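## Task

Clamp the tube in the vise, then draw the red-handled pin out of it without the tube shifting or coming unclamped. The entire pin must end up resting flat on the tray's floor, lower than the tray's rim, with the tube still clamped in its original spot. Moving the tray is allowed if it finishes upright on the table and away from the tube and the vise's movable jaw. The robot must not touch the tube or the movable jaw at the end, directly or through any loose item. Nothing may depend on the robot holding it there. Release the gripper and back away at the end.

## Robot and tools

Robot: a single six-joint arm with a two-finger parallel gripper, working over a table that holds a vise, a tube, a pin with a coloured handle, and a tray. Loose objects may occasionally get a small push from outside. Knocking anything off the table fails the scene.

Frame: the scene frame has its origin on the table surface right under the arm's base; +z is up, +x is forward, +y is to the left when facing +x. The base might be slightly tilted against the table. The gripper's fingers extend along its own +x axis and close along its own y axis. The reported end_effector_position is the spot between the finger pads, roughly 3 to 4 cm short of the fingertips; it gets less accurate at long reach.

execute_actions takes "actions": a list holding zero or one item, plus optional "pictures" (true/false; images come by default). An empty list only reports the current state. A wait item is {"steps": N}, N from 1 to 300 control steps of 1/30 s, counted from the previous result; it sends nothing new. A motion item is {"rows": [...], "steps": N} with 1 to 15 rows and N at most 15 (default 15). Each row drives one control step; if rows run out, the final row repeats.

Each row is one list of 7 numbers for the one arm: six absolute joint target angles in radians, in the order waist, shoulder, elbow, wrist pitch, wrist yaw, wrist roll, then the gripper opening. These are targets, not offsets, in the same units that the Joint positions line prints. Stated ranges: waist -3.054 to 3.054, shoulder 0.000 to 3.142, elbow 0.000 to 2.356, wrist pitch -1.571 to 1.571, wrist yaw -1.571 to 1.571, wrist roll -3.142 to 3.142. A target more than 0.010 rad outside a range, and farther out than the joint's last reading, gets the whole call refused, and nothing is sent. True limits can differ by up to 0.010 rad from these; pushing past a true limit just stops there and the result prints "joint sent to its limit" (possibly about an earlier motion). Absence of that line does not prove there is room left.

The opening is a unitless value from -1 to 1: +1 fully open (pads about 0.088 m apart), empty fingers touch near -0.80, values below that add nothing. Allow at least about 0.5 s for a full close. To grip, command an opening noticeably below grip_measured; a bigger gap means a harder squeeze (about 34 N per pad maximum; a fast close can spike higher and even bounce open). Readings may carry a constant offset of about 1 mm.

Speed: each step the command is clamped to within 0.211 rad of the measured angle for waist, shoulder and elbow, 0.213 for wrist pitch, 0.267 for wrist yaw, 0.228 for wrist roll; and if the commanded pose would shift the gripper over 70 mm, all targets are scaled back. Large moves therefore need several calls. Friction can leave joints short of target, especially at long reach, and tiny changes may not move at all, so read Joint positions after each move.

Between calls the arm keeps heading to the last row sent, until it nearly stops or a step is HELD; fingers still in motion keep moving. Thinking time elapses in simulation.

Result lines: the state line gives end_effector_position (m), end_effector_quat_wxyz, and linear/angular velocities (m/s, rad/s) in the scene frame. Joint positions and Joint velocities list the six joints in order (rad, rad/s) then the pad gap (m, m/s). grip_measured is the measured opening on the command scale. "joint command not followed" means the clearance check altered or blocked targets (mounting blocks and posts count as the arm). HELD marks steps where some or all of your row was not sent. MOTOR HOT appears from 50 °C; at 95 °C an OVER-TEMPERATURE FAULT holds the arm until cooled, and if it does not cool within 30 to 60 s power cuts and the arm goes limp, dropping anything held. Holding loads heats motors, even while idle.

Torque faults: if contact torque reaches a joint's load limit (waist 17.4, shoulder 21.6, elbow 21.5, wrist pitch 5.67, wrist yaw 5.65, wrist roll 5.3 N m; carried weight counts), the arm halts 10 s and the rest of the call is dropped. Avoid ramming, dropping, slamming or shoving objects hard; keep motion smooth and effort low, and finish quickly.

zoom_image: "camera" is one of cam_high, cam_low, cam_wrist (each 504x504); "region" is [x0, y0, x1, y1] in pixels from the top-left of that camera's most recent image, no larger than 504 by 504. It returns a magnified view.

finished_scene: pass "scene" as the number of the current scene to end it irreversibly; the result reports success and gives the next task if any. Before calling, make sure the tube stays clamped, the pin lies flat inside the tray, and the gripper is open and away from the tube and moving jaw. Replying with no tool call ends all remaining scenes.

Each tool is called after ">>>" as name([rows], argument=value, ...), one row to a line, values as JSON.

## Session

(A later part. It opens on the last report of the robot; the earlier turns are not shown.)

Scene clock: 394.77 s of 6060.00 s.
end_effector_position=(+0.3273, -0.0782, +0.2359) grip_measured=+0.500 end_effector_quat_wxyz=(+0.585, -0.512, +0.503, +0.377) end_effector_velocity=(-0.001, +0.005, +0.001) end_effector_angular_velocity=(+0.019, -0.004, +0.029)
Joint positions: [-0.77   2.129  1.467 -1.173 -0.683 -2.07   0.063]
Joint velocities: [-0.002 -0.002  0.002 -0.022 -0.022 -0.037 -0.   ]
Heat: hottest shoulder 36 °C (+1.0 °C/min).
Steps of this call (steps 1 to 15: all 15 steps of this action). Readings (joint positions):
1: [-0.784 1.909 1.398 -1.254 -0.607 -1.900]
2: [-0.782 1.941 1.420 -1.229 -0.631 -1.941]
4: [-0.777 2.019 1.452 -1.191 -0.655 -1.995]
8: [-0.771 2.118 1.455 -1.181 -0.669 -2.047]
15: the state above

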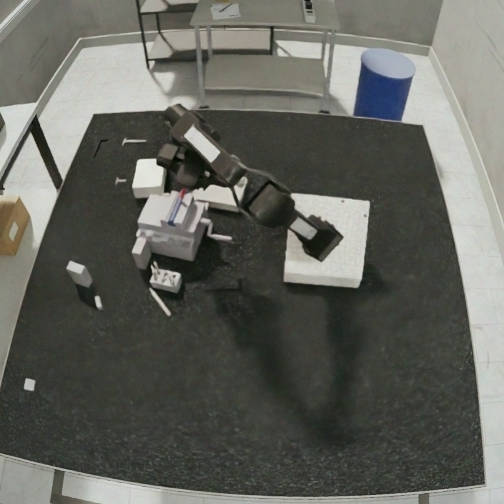

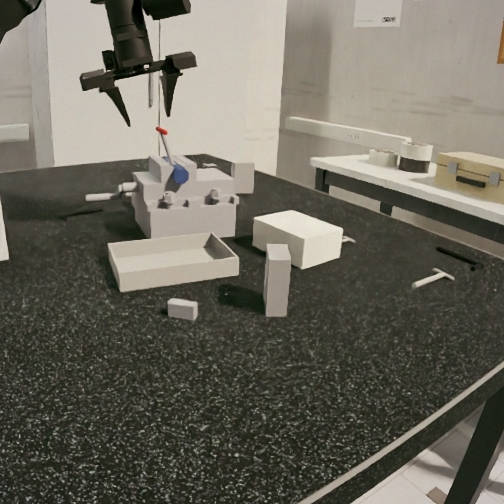

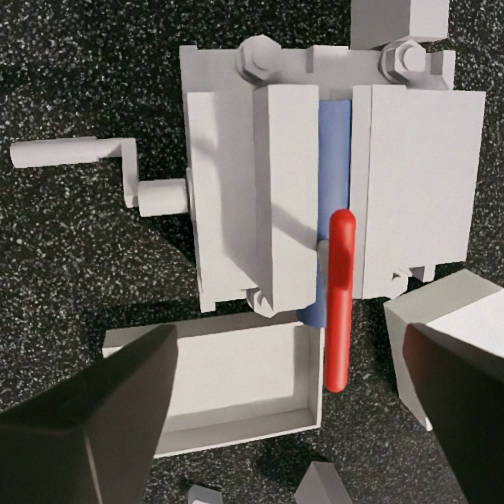

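>>> execute_actions([
  {"rows":[[-0.77,2.09,1.41,-1.08,-0.71,-2.03,0.5],[-0.77,2.09,1.41,-1.08,-0.71,-2.03,0.5],[-0.765,2.05,1.34,-0.98,-0.74,-1.98,0.5],[-0.765,2.05,1.34,-0.98,-0.74,-1.98,0.5],[-0.765,2.05,1.34,-0.98,-0.74,-1.98,0.5],[-0.765,2.05,1.34,-0.98,-0.74,-1.98,0.5],[-0.765,2.05,1.34,-0.98,-0.74,-1.98,0.5],[-0.74,2.06,1.31,-0.93,-0.745,-1.95,0.5],[-0.74,2.06,1.31,-0.93,-0.745,-1.95,0.5],[-0.72,2.07,1.28,-0.87,-0.75,-1.92,0.5],[-0.72,2.07,1.28,-0.87,-0.75,-1.92,0.5],[-0.695,2.078,1.247,-0.815,-0.75,-1.885,0.5]]},
], pictures=false)

>>> execute_actions([
  {"steps":14},
])

Scene clock: 407.23 s of 6060.00 s.
end_effector_position=(+0.3422, -0.0766, +0.2042) grip_measured=+0.500 end_effector_quat_wxyz=(+0.603, -0.540, +0.473, +0.348) end_effector_velocity=(+0.010, +0.030, -0.103) end_effector_angular_velocity=(+0.072, +0.065, +0.020)
Joint positions: [-0.708  2.072  1.28  -0.864 -0.74  -1.916  0.064]
Joint velocities: [ 0.222  0.002 -0.266  0.344 -0.051  0.212 -0.   ]
Heat: hottest shoulder 35 °C (+1.0 °C/min).
Steps of this call (steps 1 to 15: the robot went on to your last target; steps 16 to 359: nothing new was sent; steps 360 to 374: all 15 steps of this action). Readings (joint positions):
360: [-0.770 2.129 1.463 -1.155 -0.688 -2.072]
361: [-0.770 2.126 1.455 -1.135 -0.692 -2.066]
363: [-0.769 2.105 1.417 -1.073 -0.708 -2.034]
367: [-0.764 2.076 1.367 -1.005 -0.726 -1.997]
374: the state above

Scene clock: 407.70 s of 6060.00 s.
end_effector_position=(+0.3444, -0.0768, +0.1975) grip_measured=+0.500 end_effector_quat_wxyz=(+0.604, -0.542, +0.471, +0.346) end_effector_velocity=(-0.001, -0.002, -0.000) end_effector_angular_velocity=(-0.014, +0.002, +0.018)
Joint positions: [-0.695  2.072  1.257 -0.82  -0.744 -1.891  0.064]
Joint velocities: [-0.002 -0.002 -0.007  0.007  0.007 -0.022  0.   ]
Heat: hottest shoulder 34 °C (+0.0 °C/min).
Steps of this call (steps 1 to 14: the robot went on to your last target). Readings (joint positions):
1: [-0.702 2.072 1.273 -0.854 -0.741 -1.910]
2: [-0.698 2.072 1.269 -0.845 -0.742 -1.906]
4: [-0.695 2.072 1.264 -0.834 -0.743 -1.900]
8: [-0.695 2.072 1.260 -0.824 -0.743 -1.894]
14: the state above

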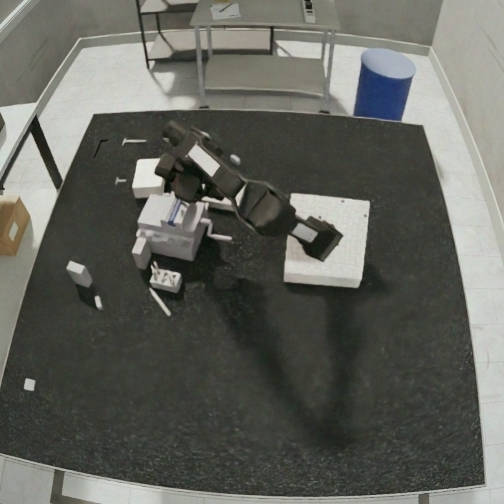

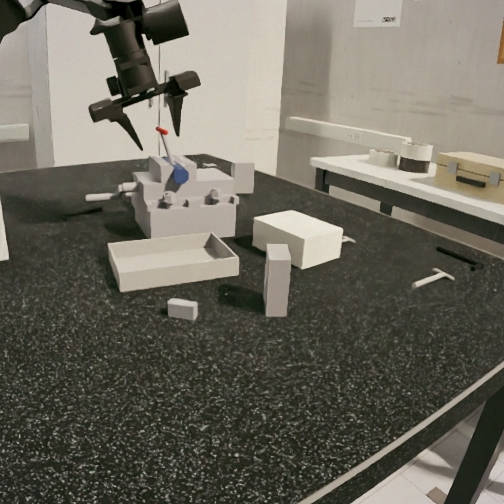

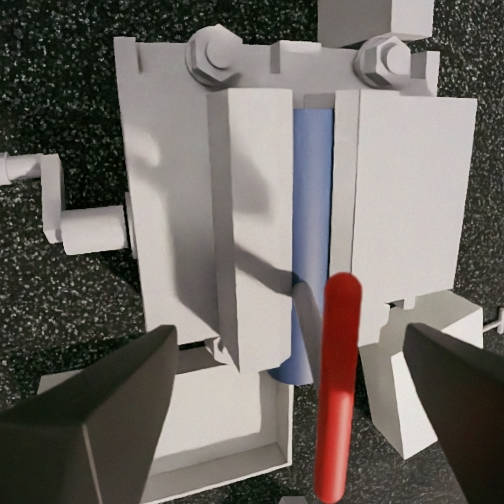

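>>> execute_actions([
  {"rows":[[-0.684,2.11,1.315,-0.84,-0.745,-1.885,0.3],[-0.684,2.11,1.315,-0.84,-0.745,-1.885,0.2],[-0.684,2.11,1.315,-0.84,-0.745,-1.885,0.1],[-0.684,2.11,1.315,-0.84,-0.745,-1.885,0],[-0.684,2.11,1.315,-0.84,-0.745,-1.885,-0.1],[-0.684,2.11,1.315,-0.84,-0.745,-1.885,-0.2]]},
])

>>> zoom_image(camera="cam_low", region=[115,90,215,190])

Scene clock: 412.90 s of 6060.00 s.
end_effector_position=(+0.3526, -0.0778, +0.1977) grip_measured=-0.174 end_effector_quat_wxyz=(+0.602, -0.541, +0.471, +0.350) end_effector_velocity=(-0.002, -0.002, -0.001) end_effector_angular_velocity=(-0.002, +0.010, -0.004)
Joint positions: [-0.684  2.1    1.301 -0.837 -0.744 -1.89   0.03 ]
Joint velocities: [-0.002  0.007  0.002 -0.007  0.007 -0.007 -0.01 ]
Heat: hottest shoulder 34 °C (+1.0 °C/min).
Steps of this call (steps 1 to 30: the robot went on to your last target; steps 31 to 141: nothing new was sent; steps 142 to 156: all 15 steps of this action). Readings (joint positions):
142: [-0.694 2.076 1.260 -0.820 -0.744 -1.890]
143: [-0.692 2.081 1.267 -0.823 -0.744 -1.890]
145: [-0.689 2.090 1.281 -0.827 -0.744 -1.890]
149: [-0.684 2.098 1.294 -0.834 -0.744 -1.890]
156: the state above

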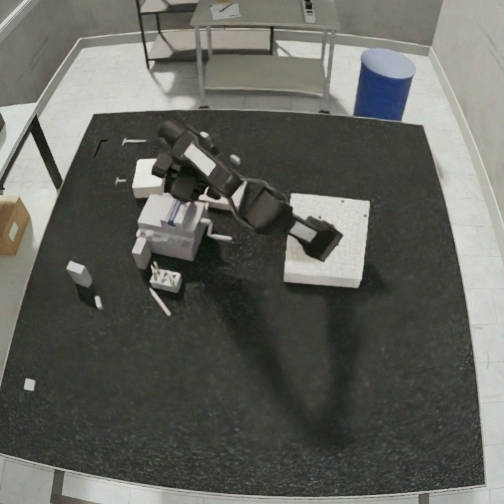

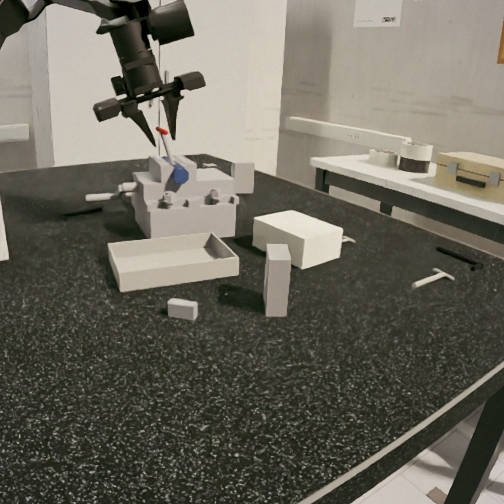

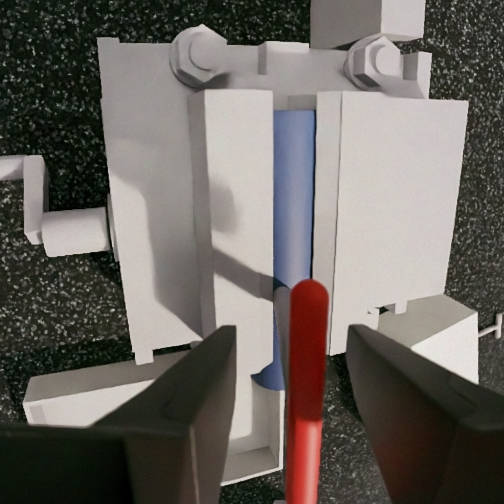

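Region (115, 90, 215, 190) of cam_low's 504x504 image, scaled by 5.040, with more detail than that image has.

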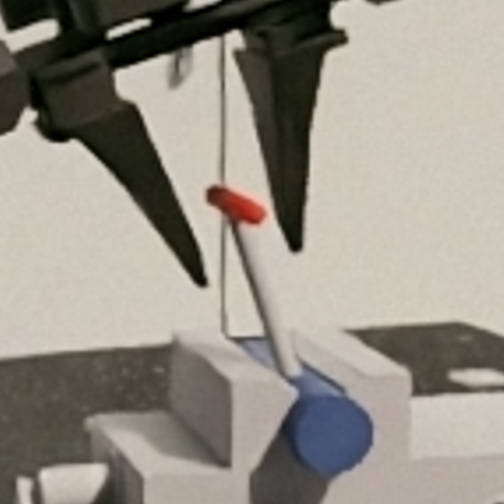

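>>> execute_actions([
  {"rows":[[-0.683,2.115,1.322,-0.843,-0.745,-1.885,-0.3],[-0.683,2.115,1.322,-0.843,-0.745,-1.885,-0.4],[-0.683,2.115,1.322,-0.843,-0.745,-1.885,-0.45],[-0.683,2.115,1.322,-0.843,-0.745,-1.885,-0.5],[-0.683,2.115,1.322,-0.843,-0.745,-1.885,-0.55],[-0.683,2.115,1.322,-0.843,-0.745,-1.885,-0.6],[-0.683,2.115,1.322,-0.843,-0.745,-1.885,-0.65],[-0.683,2.115,1.322,-0.843,-0.745,-1.885,-0.75],[-0.683,2.115,1.322,-0.843,-0.745,-1.885,-0.85],[-0.683,2.115,1.322,-0.843,-0.745,-1.885,-1]]},
], pictures=false)

>>> execute_actions([
  {"rows":[[-0.69,2.105,1.322,-0.845,-0.745,-1.89,-1],[-0.696,2.098,1.326,-0.85,-0.745,-1.892,-1],[-0.702,2.092,1.33,-0.855,-0.745,-1.895,-1],[-0.708,2.086,1.335,-0.86,-0.745,-1.898,-1],[-0.714,2.08,1.34,-0.865,-0.745,-1.9,-1],[-0.72,2.075,1.345,-0.87,-0.745,-1.903,-1],[-0.726,2.07,1.35,-0.875,-0.745,-1.906,-1],[-0.732,2.066,1.355,-0.88,-0.745,-1.91,-1],[-0.738,2.062,1.36,-0.885,-0.745,-1.913,-1],[-0.744,2.06,1.365,-0.89,-0.745,-1.916,-1]]},
])

Scene clock: 420.20 s of 6060.00 s.
end_effector_position=(+0.3537, -0.0782, +0.1976) grip_measured=-0.639 end_effector_quat_wxyz=(+0.602, -0.540, +0.472, +0.351) end_effector_velocity=(-0.003, -0.002, -0.000) end_effector_angular_velocity=(-0.016, +0.014, -0.006)
Joint positions: [-0.683  2.106  1.309 -0.841 -0.744 -1.89   0.008]
Joint velocities: [-0.002 -0.002 -0.002 -0.007  0.022 -0.007 -0.   ]
Heat: hottest shoulder 34 °C (+1.0 °C/min).
Steps of this call (steps 1 to 15: the robot went on to your last target; steps 16 to 204: nothing new was sent; steps 205 to 219: all 15 steps of this action). Readings (joint positions):
205: [-0.684 2.102 1.304 -0.838 -0.744 -1.890]
206: [-0.684 2.103 1.305 -0.838 -0.744 -1.890]
208: [-0.683 2.104 1.307 -0.839 -0.744 -1.890]
212: [-0.683 2.105 1.308 -0.840 -0.744 -1.890]
219: the state above

Scene clock: 420.70 s of 6060.00 s.
end_effector_position=(+0.3540, -0.0771, +0.2043) grip_measured=-0.636 end_effector_quat_wxyz=(+0.602, -0.540, +0.470, +0.353) end_effector_velocity=(+0.002, +0.003, +0.009) end_effector_angular_velocity=(+0.034, -0.033, +0.030)
Joint positions: [-0.692  2.106  1.333 -0.876 -0.747 -1.908  0.008]
Joint velocities: [-0.022  0.002  0.017 -0.022 -0.051 -0.037 -0.004]
Heat: hottest waist 34 °C (+1.0 °C/min).
Steps of this call (steps 1 to 15: all 15 steps of this action). Readings (joint positions):
1: [-0.683 2.106 1.309 -0.841 -0.744 -1.890]
2: [-0.683 2.106 1.309 -0.841 -0.744 -1.890]
4: [-0.683 2.106 1.312 -0.845 -0.744 -1.890]
8: [-0.684 2.106 1.321 -0.855 -0.744 -1.895]
15: the state above

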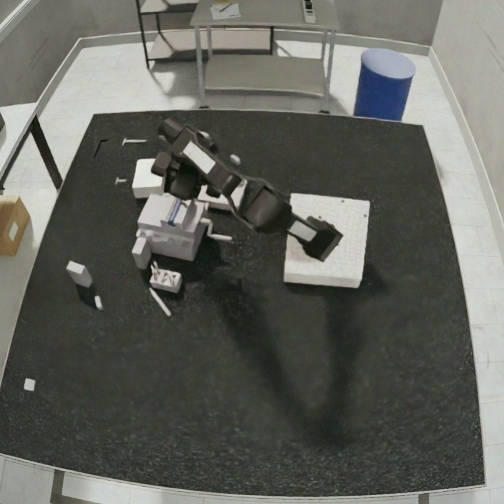

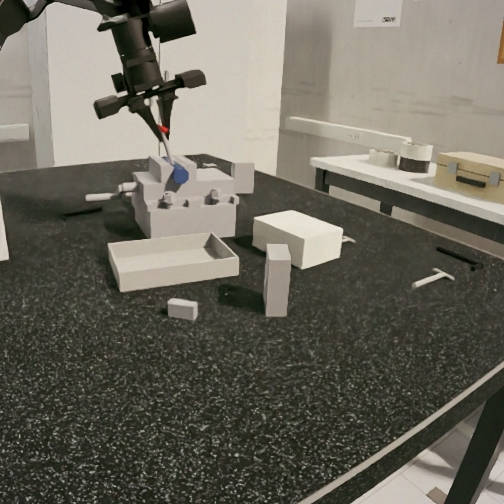

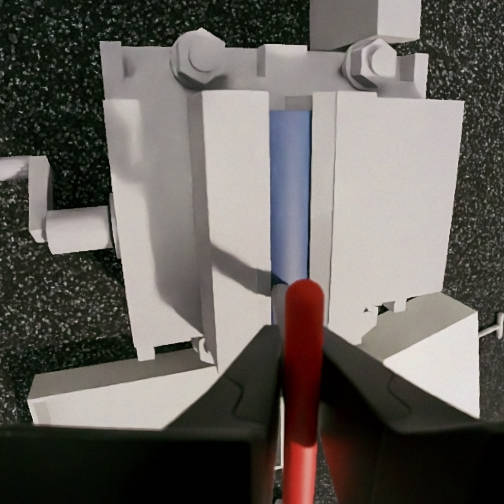

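>>> execute_actions([
  {"rows":[[-0.75,2.057,1.369,-0.897,-0.744,-1.92,-1],[-0.755,2.054,1.373,-0.904,-0.744,-1.924,-1],[-0.76,2.051,1.378,-0.911,-0.743,-1.928,-1],[-0.765,2.048,1.382,-0.918,-0.743,-1.932,-1],[-0.77,2.045,1.387,-0.926,-0.742,-1.936,-1],[-0.775,2.043,1.391,-0.934,-0.742,-1.94,-1],[-0.78,2.041,1.396,-0.942,-0.741,-1.945,-1],[-0.785,2.039,1.4,-0.95,-0.741,-1.95,-1],[-0.79,2.037,1.405,-0.96,-0.74,-1.955,-1],[-0.795,2.035,1.41,-0.97,-0.74,-1.96,-1]]},
])

Scene clock: 424.97 s of 6060.00 s.
end_effector_position=(+0.3465, -0.0813, +0.2502) grip_measured=-0.639 end_effector_quat_wxyz=(+0.610, -0.560, +0.459, +0.322) end_effector_velocity=(+0.010, -0.008, +0.136) end_effector_angular_velocity=(-0.227, -0.306, +0.090)
Joint positions: [-0.782  2.054  1.389 -0.96  -0.741 -1.95   0.008]
Joint velocities: [-0.203 -0.178  0.144 -0.007 -0.007 -0.066  0.002]
Heat: hottest waist 35 °C (+2.0 °C/min).
Steps of this call (steps 1 to 30: the robot went on to your last target; steps 31 to 113: nothing new was sent; steps 114 to 128: all 15 steps of this action). Readings (joint positions):
114: [-0.717 2.088 1.336 -0.903 -0.747 -1.911]
115: [-0.718 2.088 1.337 -0.905 -0.747 -1.913]
117: [-0.721 2.086 1.341 -0.914 -0.746 -1.918]
121: [-0.737 2.077 1.353 -0.944 -0.744 -1.931]
128: the state above

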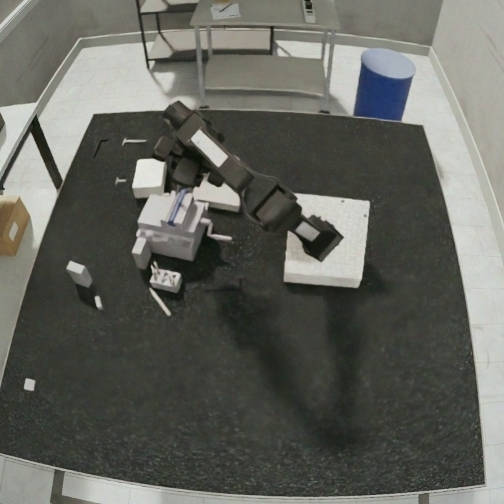

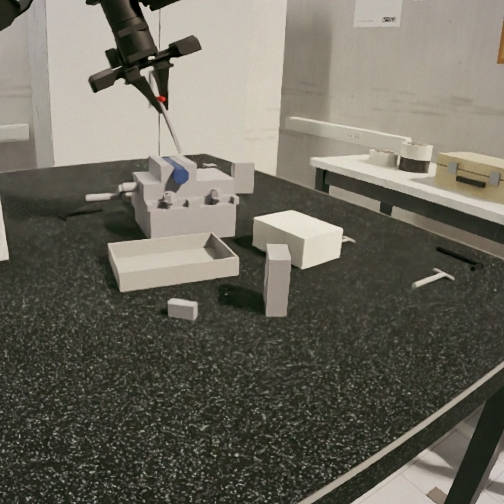

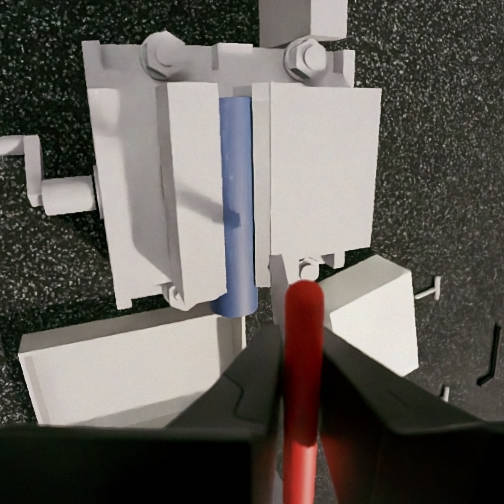

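>>> execute_actions([
  {"rows":[[-0.85,2.04,1.4,-0.97,-0.75,-1.8,-1],[-0.88,2.04,1.4,-0.97,-0.75,-1.7,-1],[-0.91,2.04,1.39,-0.96,-0.76,1.1,-1],[-0.94,2.04,1.38,-0.95,-0.77,1.1,-1],[-0.97,2.05,1.37,-0.94,-0.78,1.1,-1],[-1.0,2.05,1.36,-0.93,-0.79,1.1,-1],[-1.03,2.06,1.35,-0.92,-0.8,1.1,-1],[-1.06,2.06,1.33,-0.9,-0.81,1.1,-1],[-1.09,2.07,1.3,-0.88,-0.82,1.1,-1]]},
], pictures=false)

>>> execute_actions([
  {"rows":[[-1.09,2.08,1.26,-0.82,-0.83,1.1,-1],[-1.09,2.08,1.26,-0.82,-0.83,1.1,-1],[-1.09,2.09,1.21,-0.75,-0.84,1.1,-1],[-1.09,2.09,1.21,-0.75,-0.84,1.1,-1],[-1.09,2.1,1.16,-0.67,-0.85,1.1,-1],[-1.09,2.1,1.16,-0.67,-0.85,1.1,-1],[-1.09,2.11,1.11,-0.59,-0.86,1.1,-1],[-1.09,2.11,1.11,-0.59,-0.86,1.1,-1],[-1.085,2.12,1.07,-0.52,-0.86,1.1,-1],[-1.085,2.12,1.07,-0.52,-0.86,1.1,-1],[-1.08,2.13,1.03,-0.45,-0.86,1.1,-1]]},
], pictures=false)

>>> execute_actions([
  {"steps":28},
], pictures=false)

>>> execute_actions([
  {"rows":[[-1.06,2.15,0.99,-0.37,-0.86,1.12,-1],[-1.06,2.15,0.99,-0.37,-0.86,1.12,-1],[-1.04,2.17,0.95,-0.285,-0.86,1.14,-1],[-1.04,2.17,0.95,-0.285,-0.86,1.14,-1],[-1.02,2.19,0.91,-0.2,-0.857,1.16,-1],[-1.02,2.19,0.91,-0.2,-0.857,1.16,-1],[-1.0,2.215,0.87,-0.115,-0.855,1.18,-1],[-1.0,2.215,0.87,-0.115,-0.855,1.18,-1],[-0.984,2.238,0.83,-0.035,-0.853,1.2,-1]]},
], pictures=false)

>>> execute_actions([
  {"steps":8},
])

Scene clock: 448.73 s of 6060.00 s.
end_effector_position=(+0.2864, -0.1491, +0.2988) grip_measured=-0.636 end_effector_quat_wxyz=(+0.843, -0.250, +0.475, +0.037) end_effector_velocity=(-0.018, -0.012, -0.029) end_effector_angular_velocity=(+0.942, -0.322, -1.245)
Joint positions: [-1.08   2.066  1.316 -0.894 -0.804 -1.226  0.008]
Joint velocities: [-0.051  0.046 -0.115  0.066 -0.095  1.487  0.   ]
Heat: hottest waist 35 °C (+0.0 °C/min).
Steps of this call (steps 1 to 30: the robot went on to your last target; steps 31 to 698: nothing new was sent; steps 699 to 713: all 15 steps of this action). Readings (joint positions):
699: [-0.794 2.042 1.400 -0.969 -0.741 -1.930]
700: [-0.802 2.042 1.400 -0.969 -0.741 -1.882]
702: [-0.837 2.042 1.400 -0.968 -0.749 -1.781]
706: [-0.954 2.042 1.379 -0.938 -0.777 -1.579]
713: the state above

Scene clock: 449.23 s of 6060.00 s.
end_effector_position=(+0.2755, -0.1786, +0.2378) grip_measured=-0.636 end_effector_quat_wxyz=(+0.894, +0.054, +0.428, -0.124) end_effector_velocity=(-0.015, -0.019, -0.065) end_effector_angular_velocity=(+0.850, -0.292, -1.108)
Joint positions: [-1.081  2.123  1.061 -0.503 -0.849 -0.468  0.008]
Joint velocities: [ 0.012  0.066 -0.252  0.388 -0.022  1.487 -0.   ]
Heat: hottest waist 35 °C (+0.0 °C/min).
Steps of this call (steps 1 to 15: all 15 steps of this action). Readings (joint positions):
1: [-1.081 2.067 1.308 -0.879 -0.809 -1.175]
2: [-1.081 2.067 1.300 -0.865 -0.814 -1.125]
4: [-1.081 2.068 1.271 -0.819 -0.823 -1.024]
8: [-1.082 2.086 1.187 -0.694 -0.839 -0.822]
15: the state above

Scene clock: 450.17 s of 6060.00 s.
end_effector_position=(+0.2761, -0.1808, +0.2348) grip_measured=-0.636 end_effector_quat_wxyz=(+0.656, +0.614, +0.243, -0.366) end_effector_velocity=(-0.002, -0.000, -0.001) end_effector_angular_velocity=(+0.834, -0.240, -1.050)
Joint positions: [-1.079  2.125  1.039 -0.455 -0.853  0.94   0.008]
Joint velocities: [-0.002 -0.002 -0.002 -0.007  0.007  1.355 -0.   ]
Heat: hottest waist 35 °C (-1.0 °C/min).
Steps of this call (steps 1 to 28: the robot went on to your last target). Readings (joint positions):
1: [-1.080 2.125 1.055 -0.492 -0.849 -0.417]
2: [-1.080 2.125 1.051 -0.483 -0.850 -0.367]
4: [-1.079 2.125 1.047 -0.471 -0.852 -0.266]
8: [-1.079 2.125 1.043 -0.461 -0.852 -0.064]
28: the state above

Scene clock: 450.67 s of 6060.00 s.
end_effector_position=(+0.2768, -0.1850, +0.1623) grip_measured=-0.635 end_effector_quat_wxyz=(+0.615, +0.653, +0.229, -0.378) end_effector_velocity=(+0.004, -0.006, -0.019) end_effector_angular_velocity=(-0.057, -0.061, +0.027)
Joint positions: [-0.985  2.23   0.847 -0.073 -0.854  1.184  0.008]
Joint velocities: [ 0.027  0.037 -0.105  0.286 -0.007  0.081  0.002]
Heat: hottest waist 35 °C (-1.0 °C/min).
Steps of this call (steps 1 to 15: all 15 steps of this action). Readings (joint positions):
1: [-1.078 2.126 1.033 -0.437 -0.853 0.981]
2: [-1.075 2.128 1.027 -0.421 -0.854 1.011]
4: [-1.064 2.137 1.003 -0.367 -0.854 1.061]
8: [-1.027 2.176 0.934 -0.229 -0.854 1.129]
15: the state above

Scene clock: 450.93 s of 6060.00 s.
end_effector_position=(+0.2783, -0.1861, +0.1627) grip_measured=-0.635 end_effector_quat_wxyz=(+0.621, +0.651, +0.225, -0.375) end_effector_velocity=(-0.004, +0.002, -0.006) end_effector_angular_velocity=(+0.002, +0.005, -0.009)
Joint positions: [-0.984  2.231  0.84  -0.044 -0.854  1.193  0.008]
Joint velocities: [ 0.002 -0.002 -0.027  0.022  0.007  0.007  0.   ]
Heat: hottest waist 34 °C (-2.0 °C/min).
Steps of this call (steps 1 to 8: the robot went on to your last target). Readings (joint positions):
1: [-0.985 2.230 0.845 -0.065 -0.854 1.187]
2: [-0.985 2.230 0.844 -0.058 -0.854 1.188]
4: [-0.985 2.231 0.843 -0.050 -0.854 1.191]
8: the state above

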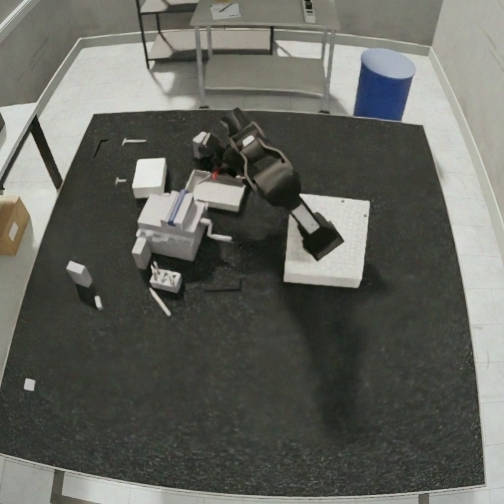

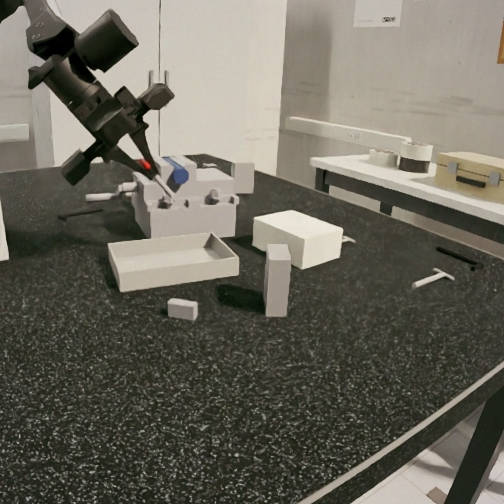

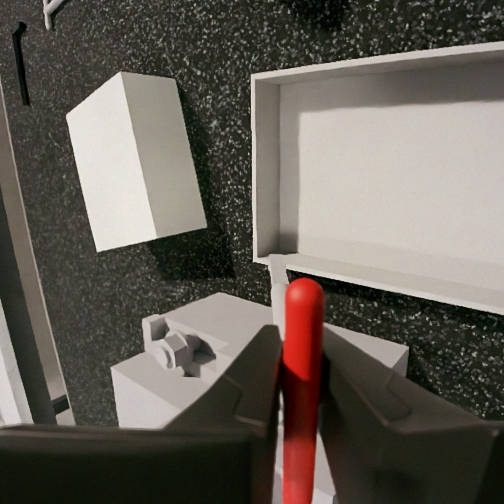

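>>> execute_actions([
  {"rows":[[-1.0,2.27,0.87,-0.04,-0.854,1.19,-1],[-1.0,2.27,0.87,-0.04,-0.854,1.19,-1],[-1.01,2.31,0.9,-0.03,-0.854,1.19,-1],[-1.01,2.31,0.9,-0.03,-0.854,1.19,-1],[-1.015,2.36,0.93,-0.01,-0.854,1.19,-1],[-1.015,2.36,0.93,-0.01,-0.854,1.19,-1],[-1.005,2.41,0.935,0.03,-0.854,1.19,-1],[-1.005,2.41,0.935,0.03,-0.854,1.19,-1],[-0.991,2.457,0.935,0.085,-0.854,1.19,-1]]},
], pictures=false)

>>> execute_actions([
  {"steps":8},
])

Scene clock: 458.50 s of 6060.00 s.
end_effector_position=(+0.2774, -0.2242, +0.1296) grip_measured=-0.634 end_effector_quat_wxyz=(+0.610, +0.658, +0.225, -0.380) end_effector_velocity=(+0.001, -0.014, -0.035) end_effector_angular_velocity=(+0.017, +0.013, +0.011)
Joint positions: [-0.991  2.439  0.914  0.064 -0.854  1.195  0.008]
Joint velocities: [ 0.032  0.134  0.012  0.125 -0.007  0.022  0.   ]
Heat: hottest waist 34 °C (-1.0 °C/min).
Steps of this call (steps 1 to 30: the robot went on to your last target; steps 31 to 212: nothing new was sent; steps 213 to 227: all 15 steps of this action). Readings (joint positions):
213: [-0.983 2.235 0.838 -0.040 -0.854 1.195]
214: [-0.985 2.239 0.840 -0.040 -0.854 1.195]
216: [-0.990 2.263 0.854 -0.038 -0.854 1.195]
220: [-1.002 2.338 0.898 -0.005 -0.854 1.195]
227: the state above

Scene clock: 458.77 s of 6060.00 s.
end_effector_position=(+0.2796, -0.2267, +0.1302) grip_measured=-0.634 end_effector_quat_wxyz=(+0.615, +0.655, +0.223, -0.378) end_effector_velocity=(-0.003, +0.002, -0.006) end_effector_angular_velocity=(+0.039, -0.002, -0.006)
Joint positions: [-0.99   2.446  0.92   0.079 -0.854  1.195  0.008]
Joint velocities: [-0.002  0.017 -0.002 -0.007 -0.022  0.007 -0.   ]
Heat: hottest waist 34 °C (-1.0 °C/min).
Steps of this call (steps 1 to 8: the robot went on to your last target). Readings (joint positions):
1: [-0.990 2.442 0.915 0.068 -0.854 1.195]
2: [-0.990 2.444 0.916 0.071 -0.854 1.195]
4: [-0.990 2.445 0.918 0.076 -0.854 1.195]
8: the state above

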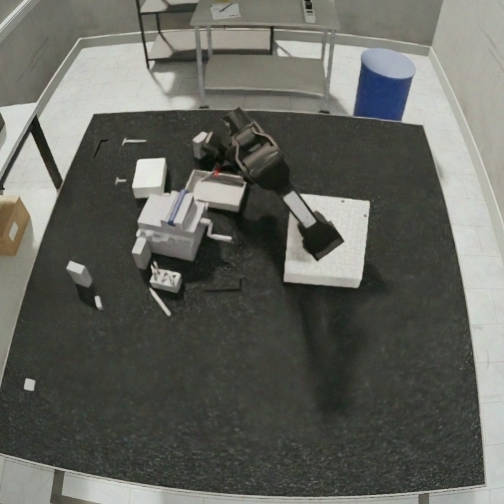

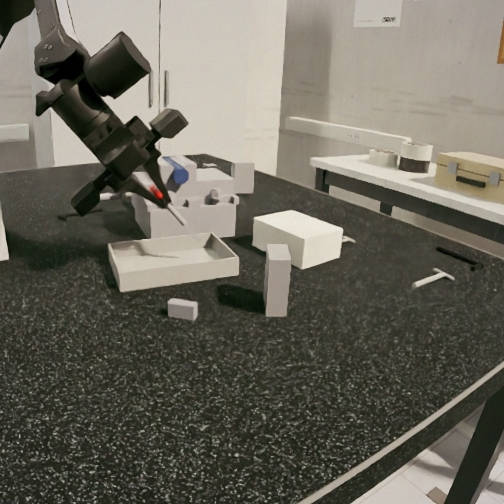

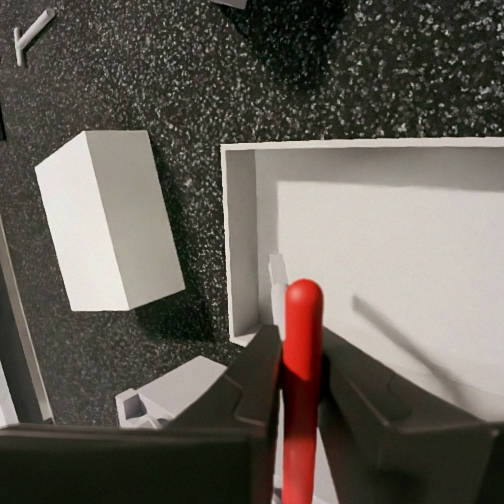

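>>> execute_actions([
  {"rows":[[-0.98,2.465,0.93,0.1,-0.85,1.21,-1],[-0.97,2.477,0.93,0.125,-0.848,1.225,-1],[-0.96,2.49,0.93,0.15,-0.846,1.24,-1],[-0.95,2.502,0.93,0.175,-0.844,1.255,-1],[-0.94,2.515,0.93,0.2,-0.842,1.265,-1],[-0.93,2.527,0.93,0.225,-0.84,1.28,-1],[-0.92,2.54,0.93,0.25,-0.838,1.295,-1],[-0.91,2.552,0.93,0.275,-0.836,1.31,-1],[-0.9,2.564,0.93,0.3,-0.834,1.32,-1],[-0.89,2.576,0.93,0.323,-0.832,1.335,-1]]},
], pictures=false)

>>> execute_actions([
  {"steps":10},
])

Scene clock: 466.00 s of 6060.00 s.
end_effector_position=(+0.2987, -0.2323, +0.0951) grip_measured=-0.635 end_effector_quat_wxyz=(+0.622, +0.650, +0.226, -0.374) end_effector_velocity=(+0.015, -0.002, -0.006) end_effector_angular_velocity=(-0.029, -0.033, +0.016)
Joint positions: [-0.896  2.558  0.922  0.299 -0.839  1.318  0.008]
Joint velocities: [ 0.042  0.032 -0.002  0.139  0.007  0.081  0.   ]
Heat: hottest shoulder 34 °C (-1.0 °C/min).
Steps of this call (steps 1 to 30: the robot went on to your last target; steps 31 to 202: nothing new was sent; steps 203 to 217: all 15 steps of this action). Readings (joint positions):
203: [-0.989 2.450 0.922 0.083 -0.854 1.194]
204: [-0.987 2.453 0.922 0.091 -0.854 1.197]
206: [-0.976 2.464 0.922 0.120 -0.854 1.214]
210: [-0.941 2.505 0.922 0.197 -0.847 1.261]
217: the state above

Scene clock: 466.33 s of 6060.00 s.
end_effector_position=(+0.3003, -0.2331, +0.0944) grip_measured=-0.635 end_effector_quat_wxyz=(+0.624, +0.650, +0.224, -0.372) end_effector_velocity=(-0.001, +0.004, -0.004) end_effector_angular_velocity=(+0.032, +0.001, +0.002)
Joint positions: [-0.892  2.564  0.922  0.318 -0.839  1.328  0.008]
Joint velocities: [ 0.002  0.007 -0.002 -0.007 -0.022  0.007 -0.   ]
Heat: hottest shoulder 34 °C (-1.0 °C/min).
Steps of this call (steps 1 to 10: the robot went on to your last target). Readings (joint positions):
1: [-0.895 2.559 0.922 0.304 -0.839 1.320]
2: [-0.894 2.560 0.922 0.307 -0.839 1.322]
4: [-0.893 2.562 0.922 0.313 -0.839 1.325]
8: [-0.892 2.563 0.922 0.317 -0.839 1.328]
10: the state above

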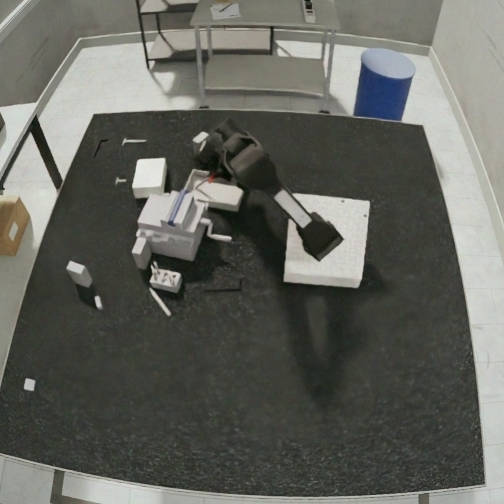

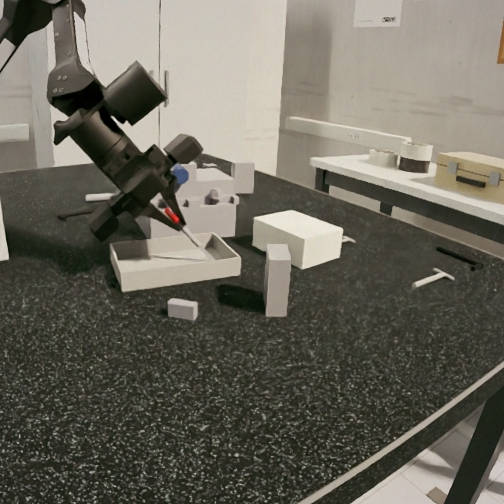

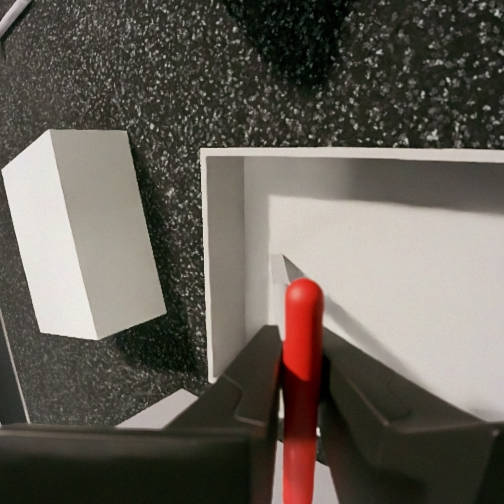

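Tip meets its shadow, centred. Open slowly.

>>> execute_actions([
  {"rows":[[-0.886,2.58,0.925,0.33,-0.835,1.335,-0.8],[-0.886,2.58,0.925,0.33,-0.835,1.335,-0.7],[-0.886,2.58,0.925,0.33,-0.835,1.335,-0.65],[-0.886,2.58,0.925,0.33,-0.835,1.335,-0.6],[-0.886,2.58,0.925,0.33,-0.835,1.335,-0.55],[-0.886,2.58,0.925,0.33,-0.835,1.335,-0.5],[-0.886,2.58,0.925,0.33,-0.835,1.335,-0.42],[-0.886,2.58,0.925,0.33,-0.835,1.335,-0.34],[-0.886,2.58,0.925,0.33,-0.835,1.335,-0.26],[-0.886,2.58,0.925,0.33,-0.835,1.335,-0.18],[-0.886,2.58,0.925,0.33,-0.835,1.335,-0.1],[-0.886,2.58,0.925,0.33,-0.835,1.335,0],[-0.886,2.58,0.925,0.33,-0.835,1.335,0.1],[-0.886,2.58,0.925,0.33,-0.835,1.335,0.2],[-0.886,2.58,0.925,0.33,-0.835,1.335,0.3]]},
], pictures=false)

>>> execute_actions([
  {"rows":[[-0.886,2.58,0.925,0.33,-0.835,1.335,0.4],[-0.886,2.58,0.925,0.33,-0.835,1.335,0.5],[-0.886,2.58,0.925,0.33,-0.835,1.335,0.6],[-0.886,2.58,0.925,0.33,-0.835,1.335,0.7],[-0.886,2.58,0.925,0.33,-0.835,1.335,0.8],[-0.886,2.58,0.925,0.33,-0.835,1.335,0.9],[-0.886,2.58,0.925,0.33,-0.835,1.335,1]]},
])

Scene clock: 474.93 s of 6060.00 s.
end_effector_position=(+0.3010, -0.2326, +0.0912) grip_measured=-0.014 end_effector_quat_wxyz=(+0.624, +0.648, +0.227, -0.372) end_effector_velocity=(+0.001, +0.003, +0.002) end_effector_angular_velocity=(+0.005, -0.012, +0.021)
Joint positions: [-0.885  2.571  0.922  0.326 -0.838  1.33   0.038]
Joint velocities: [-0.002 -0.002 -0.002  0.007 -0.022 -0.007  0.136]
Heat: hottest shoulder 34 °C (+0.0 °C/min).
Steps of this call (steps 1 to 30: the robot went on to your last target; steps 31 to 243: nothing new was sent; steps 244 to 258: all 15 steps of this action). Readings (joint positions):
244: [-0.892 2.565 0.922 0.322 -0.838 1.330]
245: [-0.891 2.565 0.922 0.323 -0.838 1.330]
247: [-0.890 2.566 0.922 0.325 -0.838 1.330]
251: [-0.888 2.567 0.922 0.326 -0.838 1.330]
258: the state above

Scene clock: 475.43 s of 6060.00 s.
end_effector_position=(+0.3010, -0.2325, +0.0912) grip_measured=+0.964 end_effector_quat_wxyz=(+0.624, +0.648, +0.227, -0.372) end_effector_velocity=(-0.001, +0.006, -0.001) end_effector_angular_velocity=(+0.036, -0.002, +0.016)
Joint positions: [-0.885  2.571  0.922  0.326 -0.838  1.33   0.086]
Joint velocities: [-0.002 -0.002 -0.002 -0.022 -0.037 -0.007  0.016]
Heat: hottest shoulder 34 °C (+0.0 °C/min).
Steps of this call (steps 1 to 15: all 15 steps of this action). Readings (joint positions):
1: [-0.885 2.571 0.922 0.326 -0.838 1.330]
2: [-0.885 2.571 0.922 0.326 -0.838 1.330]
4: [-0.885 2.571 0.922 0.326 -0.838 1.330]
8: [-0.885 2.571 0.922 0.326 -0.838 1.330]
15: the state above

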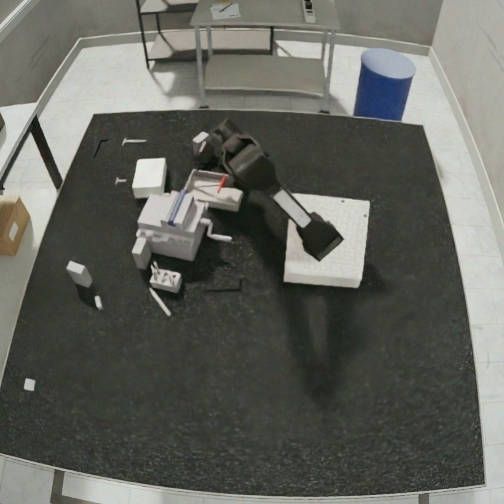

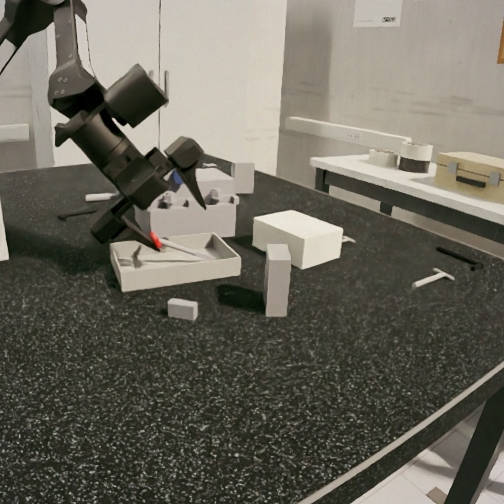

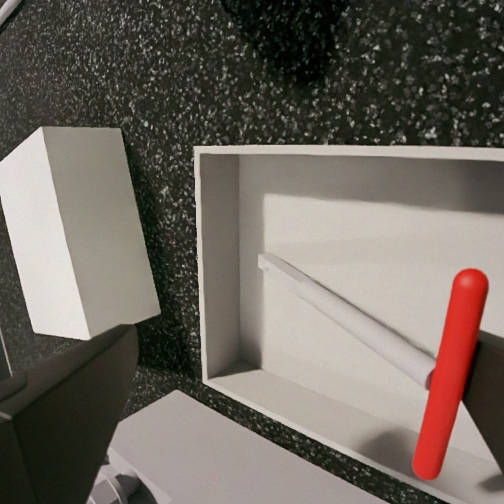

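Back off along −a ~2.5 cm.

>>> execute_actions([
  {"rows":[[-0.895,2.563,0.91,0.324,-0.84,1.32,1],[-0.902,2.559,0.902,0.322,-0.841,1.312,1],[-0.909,2.555,0.894,0.32,-0.842,1.304,1],[-0.916,2.551,0.886,0.318,-0.843,1.296,1],[-0.923,2.547,0.878,0.316,-0.844,1.288,1],[-0.93,2.543,0.87,0.314,-0.845,1.28,1],[-0.937,2.539,0.862,0.312,-0.846,1.272,1],[-0.944,2.535,0.854,0.31,-0.847,1.264,1],[-0.951,2.53,0.845,0.305,-0.848,1.256,1]]},
], pictures=false)

>>> execute_actions([
  {"steps":8},
])

Scene clock: 480.53 s of 6060.00 s.
end_effector_position=(+0.2765, -0.2310, +0.0933) grip_measured=+1.000 end_effector_quat_wxyz=(+0.619, +0.652, +0.220, -0.377) end_effector_velocity=(-0.006, +0.007, +0.006) end_effector_angular_velocity=(-0.015, +0.002, +0.023)
Joint positions: [-0.944  2.549  0.859  0.309 -0.841  1.267  0.088]
Joint velocities: [-0.017 -0.037 -0.032 -0.022 -0.007 -0.051  0.   ]
Heat: hottest shoulder 34 °C (+0.0 °C/min).
Steps of this call (steps 1 to 15: the robot went on to your last target; steps 16 to 138: nothing new was sent; steps 139 to 153: all 15 steps of this action). Readings (joint positions):
139: [-0.885 2.572 0.922 0.326 -0.838 1.330]
140: [-0.885 2.572 0.922 0.326 -0.838 1.330]
142: [-0.891 2.572 0.916 0.326 -0.838 1.322]
146: [-0.916 2.566 0.887 0.318 -0.838 1.294]
153: the state above

Scene clock: 480.80 s of 6060.00 s.
end_effector_position=(+0.2755, -0.2302, +0.0933) grip_measured=+1.000 end_effector_quat_wxyz=(+0.620, +0.652, +0.221, -0.377) end_effector_velocity=(-0.001, +0.005, +0.000) end_effector_angular_velocity=(+0.028, -0.014, +0.017)
Joint positions: [-0.946  2.546  0.854  0.308 -0.842  1.262  0.088]
Joint velocities: [-0.007 -0.002 -0.007 -0.007 -0.037 -0.007  0.   ]
Heat: hottest shoulder 34 °C (+0.0 °C/min).
Steps of this call (steps 1 to 8: the robot went on to your last target). Readings (joint positions):
1: [-0.945 2.548 0.858 0.309 -0.842 1.266]
2: [-0.945 2.547 0.857 0.309 -0.842 1.265]
4: [-0.945 2.546 0.856 0.308 -0.842 1.264]
8: the state above

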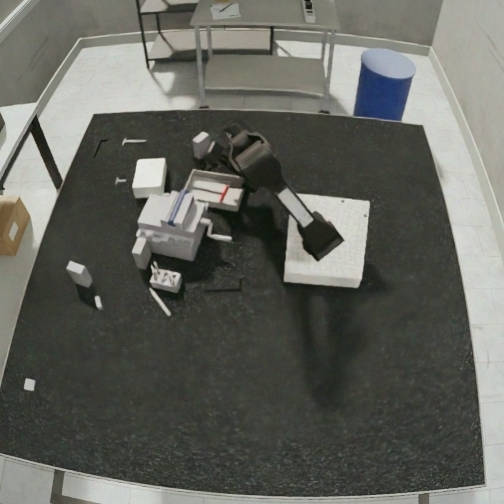

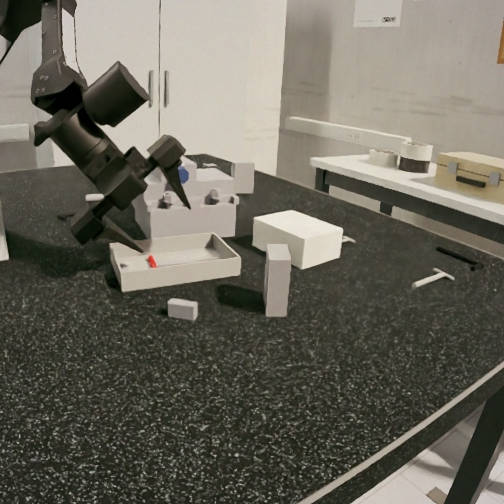

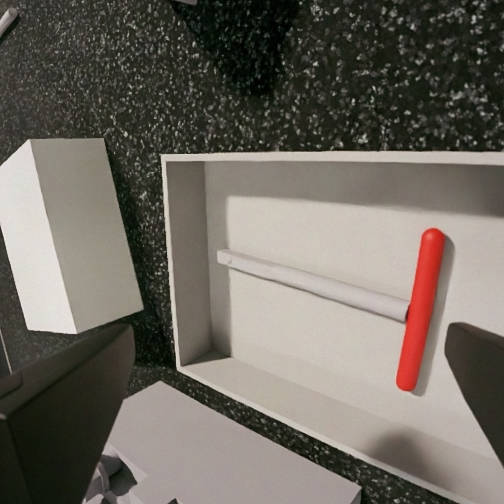

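>>> execute_actions([
  {"rows":[[-0.975,2.49,0.885,0.2,-0.85,1.22,1],[-0.975,2.49,0.885,0.2,-0.85,1.22,1],[-1.01,2.44,0.92,0.08,-0.854,1.19,1],[-1.01,2.44,0.92,0.08,-0.854,1.19,1],[-1.05,2.37,0.96,-0.05,-0.854,1.15,1],[-1.05,2.37,0.96,-0.05,-0.854,1.15,1],[-1.09,2.3,1.0,-0.2,-0.854,1.1,1],[-1.09,2.3,1.0,-0.2,-0.854,1.1,1],[-1.15,2.2,1.05,-0.4,-0.854,1.1,1]]},
], pictures=false)

>>> execute_actions([
  {"steps":10},
])

Scene clock: 485.73 s of 6060.00 s.
end_effector_position=(+0.2673, -0.2218, +0.2253) grip_measured=+1.000 end_effector_quat_wxyz=(+0.620, +0.665, +0.176, -0.377) end_effector_velocity=(-0.065, +0.087, +0.119) end_effector_angular_velocity=(+0.346, +0.032, -0.239)
Joint positions: [-1.133  2.235  1.027 -0.272 -0.849  1.117  0.088]
Joint velocities: [-0.212 -0.403  0.178 -1.062 -0.022 -0.11   0.   ]
Heat: hottest shoulder 35 °C (+0.0 °C/min).
Steps of this call (steps 1 to 15: the robot went on to your last target; steps 16 to 133: nothing new was sent; steps 134 to 148: all 15 steps of this action). Readings (joint positions):
134: [-0.948 2.540 0.855 0.286 -0.842 1.254]
135: [-0.952 2.533 0.856 0.263 -0.843 1.248]
137: [-0.969 2.509 0.870 0.187 -0.845 1.227]
141: [-1.030 2.414 0.928 0.010 -0.846 1.164]
148: the state above

Scene clock: 486.07 s of 6060.00 s.
end_effector_position=(+0.2582, -0.2108, +0.2239) grip_measured=+1.000 end_effector_quat_wxyz=(+0.587, +0.685, +0.186, -0.390) end_effector_velocity=(-0.008, +0.007, +0.004) end_effector_angular_velocity=(+0.036, +0.012, -0.030)
Joint positions: [-1.144  2.216  1.034 -0.389 -0.849  1.107  0.088]
Joint velocities: [-0.017 -0.027  0.002 -0.081  0.007 -0.007  0.   ]
Heat: hottest shoulder 35 °C (+0.0 °C/min).
Steps of this call (steps 1 to 10: the robot went on to your last target). Readings (joint positions):
1: [-1.139 2.225 1.031 -0.302 -0.849 1.114]
2: [-1.142 2.221 1.032 -0.325 -0.849 1.113]
4: [-1.143 2.219 1.033 -0.357 -0.849 1.110]
8: [-1.143 2.218 1.033 -0.383 -0.849 1.107]
10: the state above

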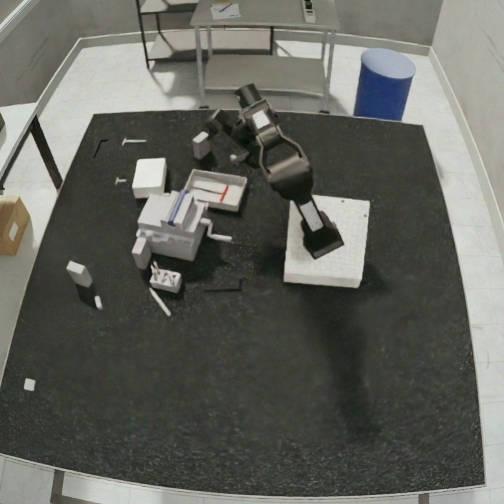

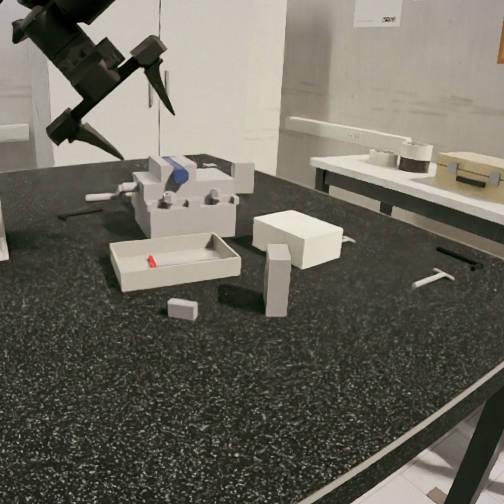

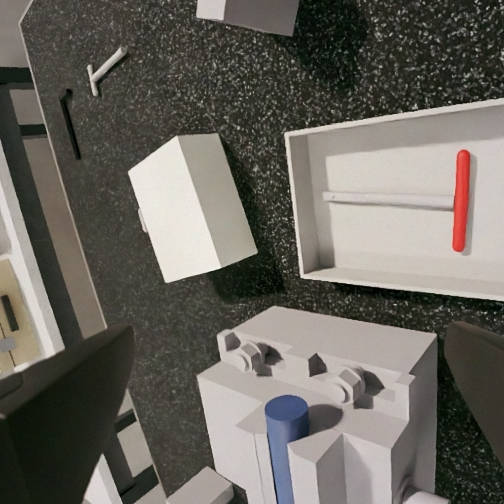

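>>> finished_scene(scene=2)

The scene is finished: the task was done.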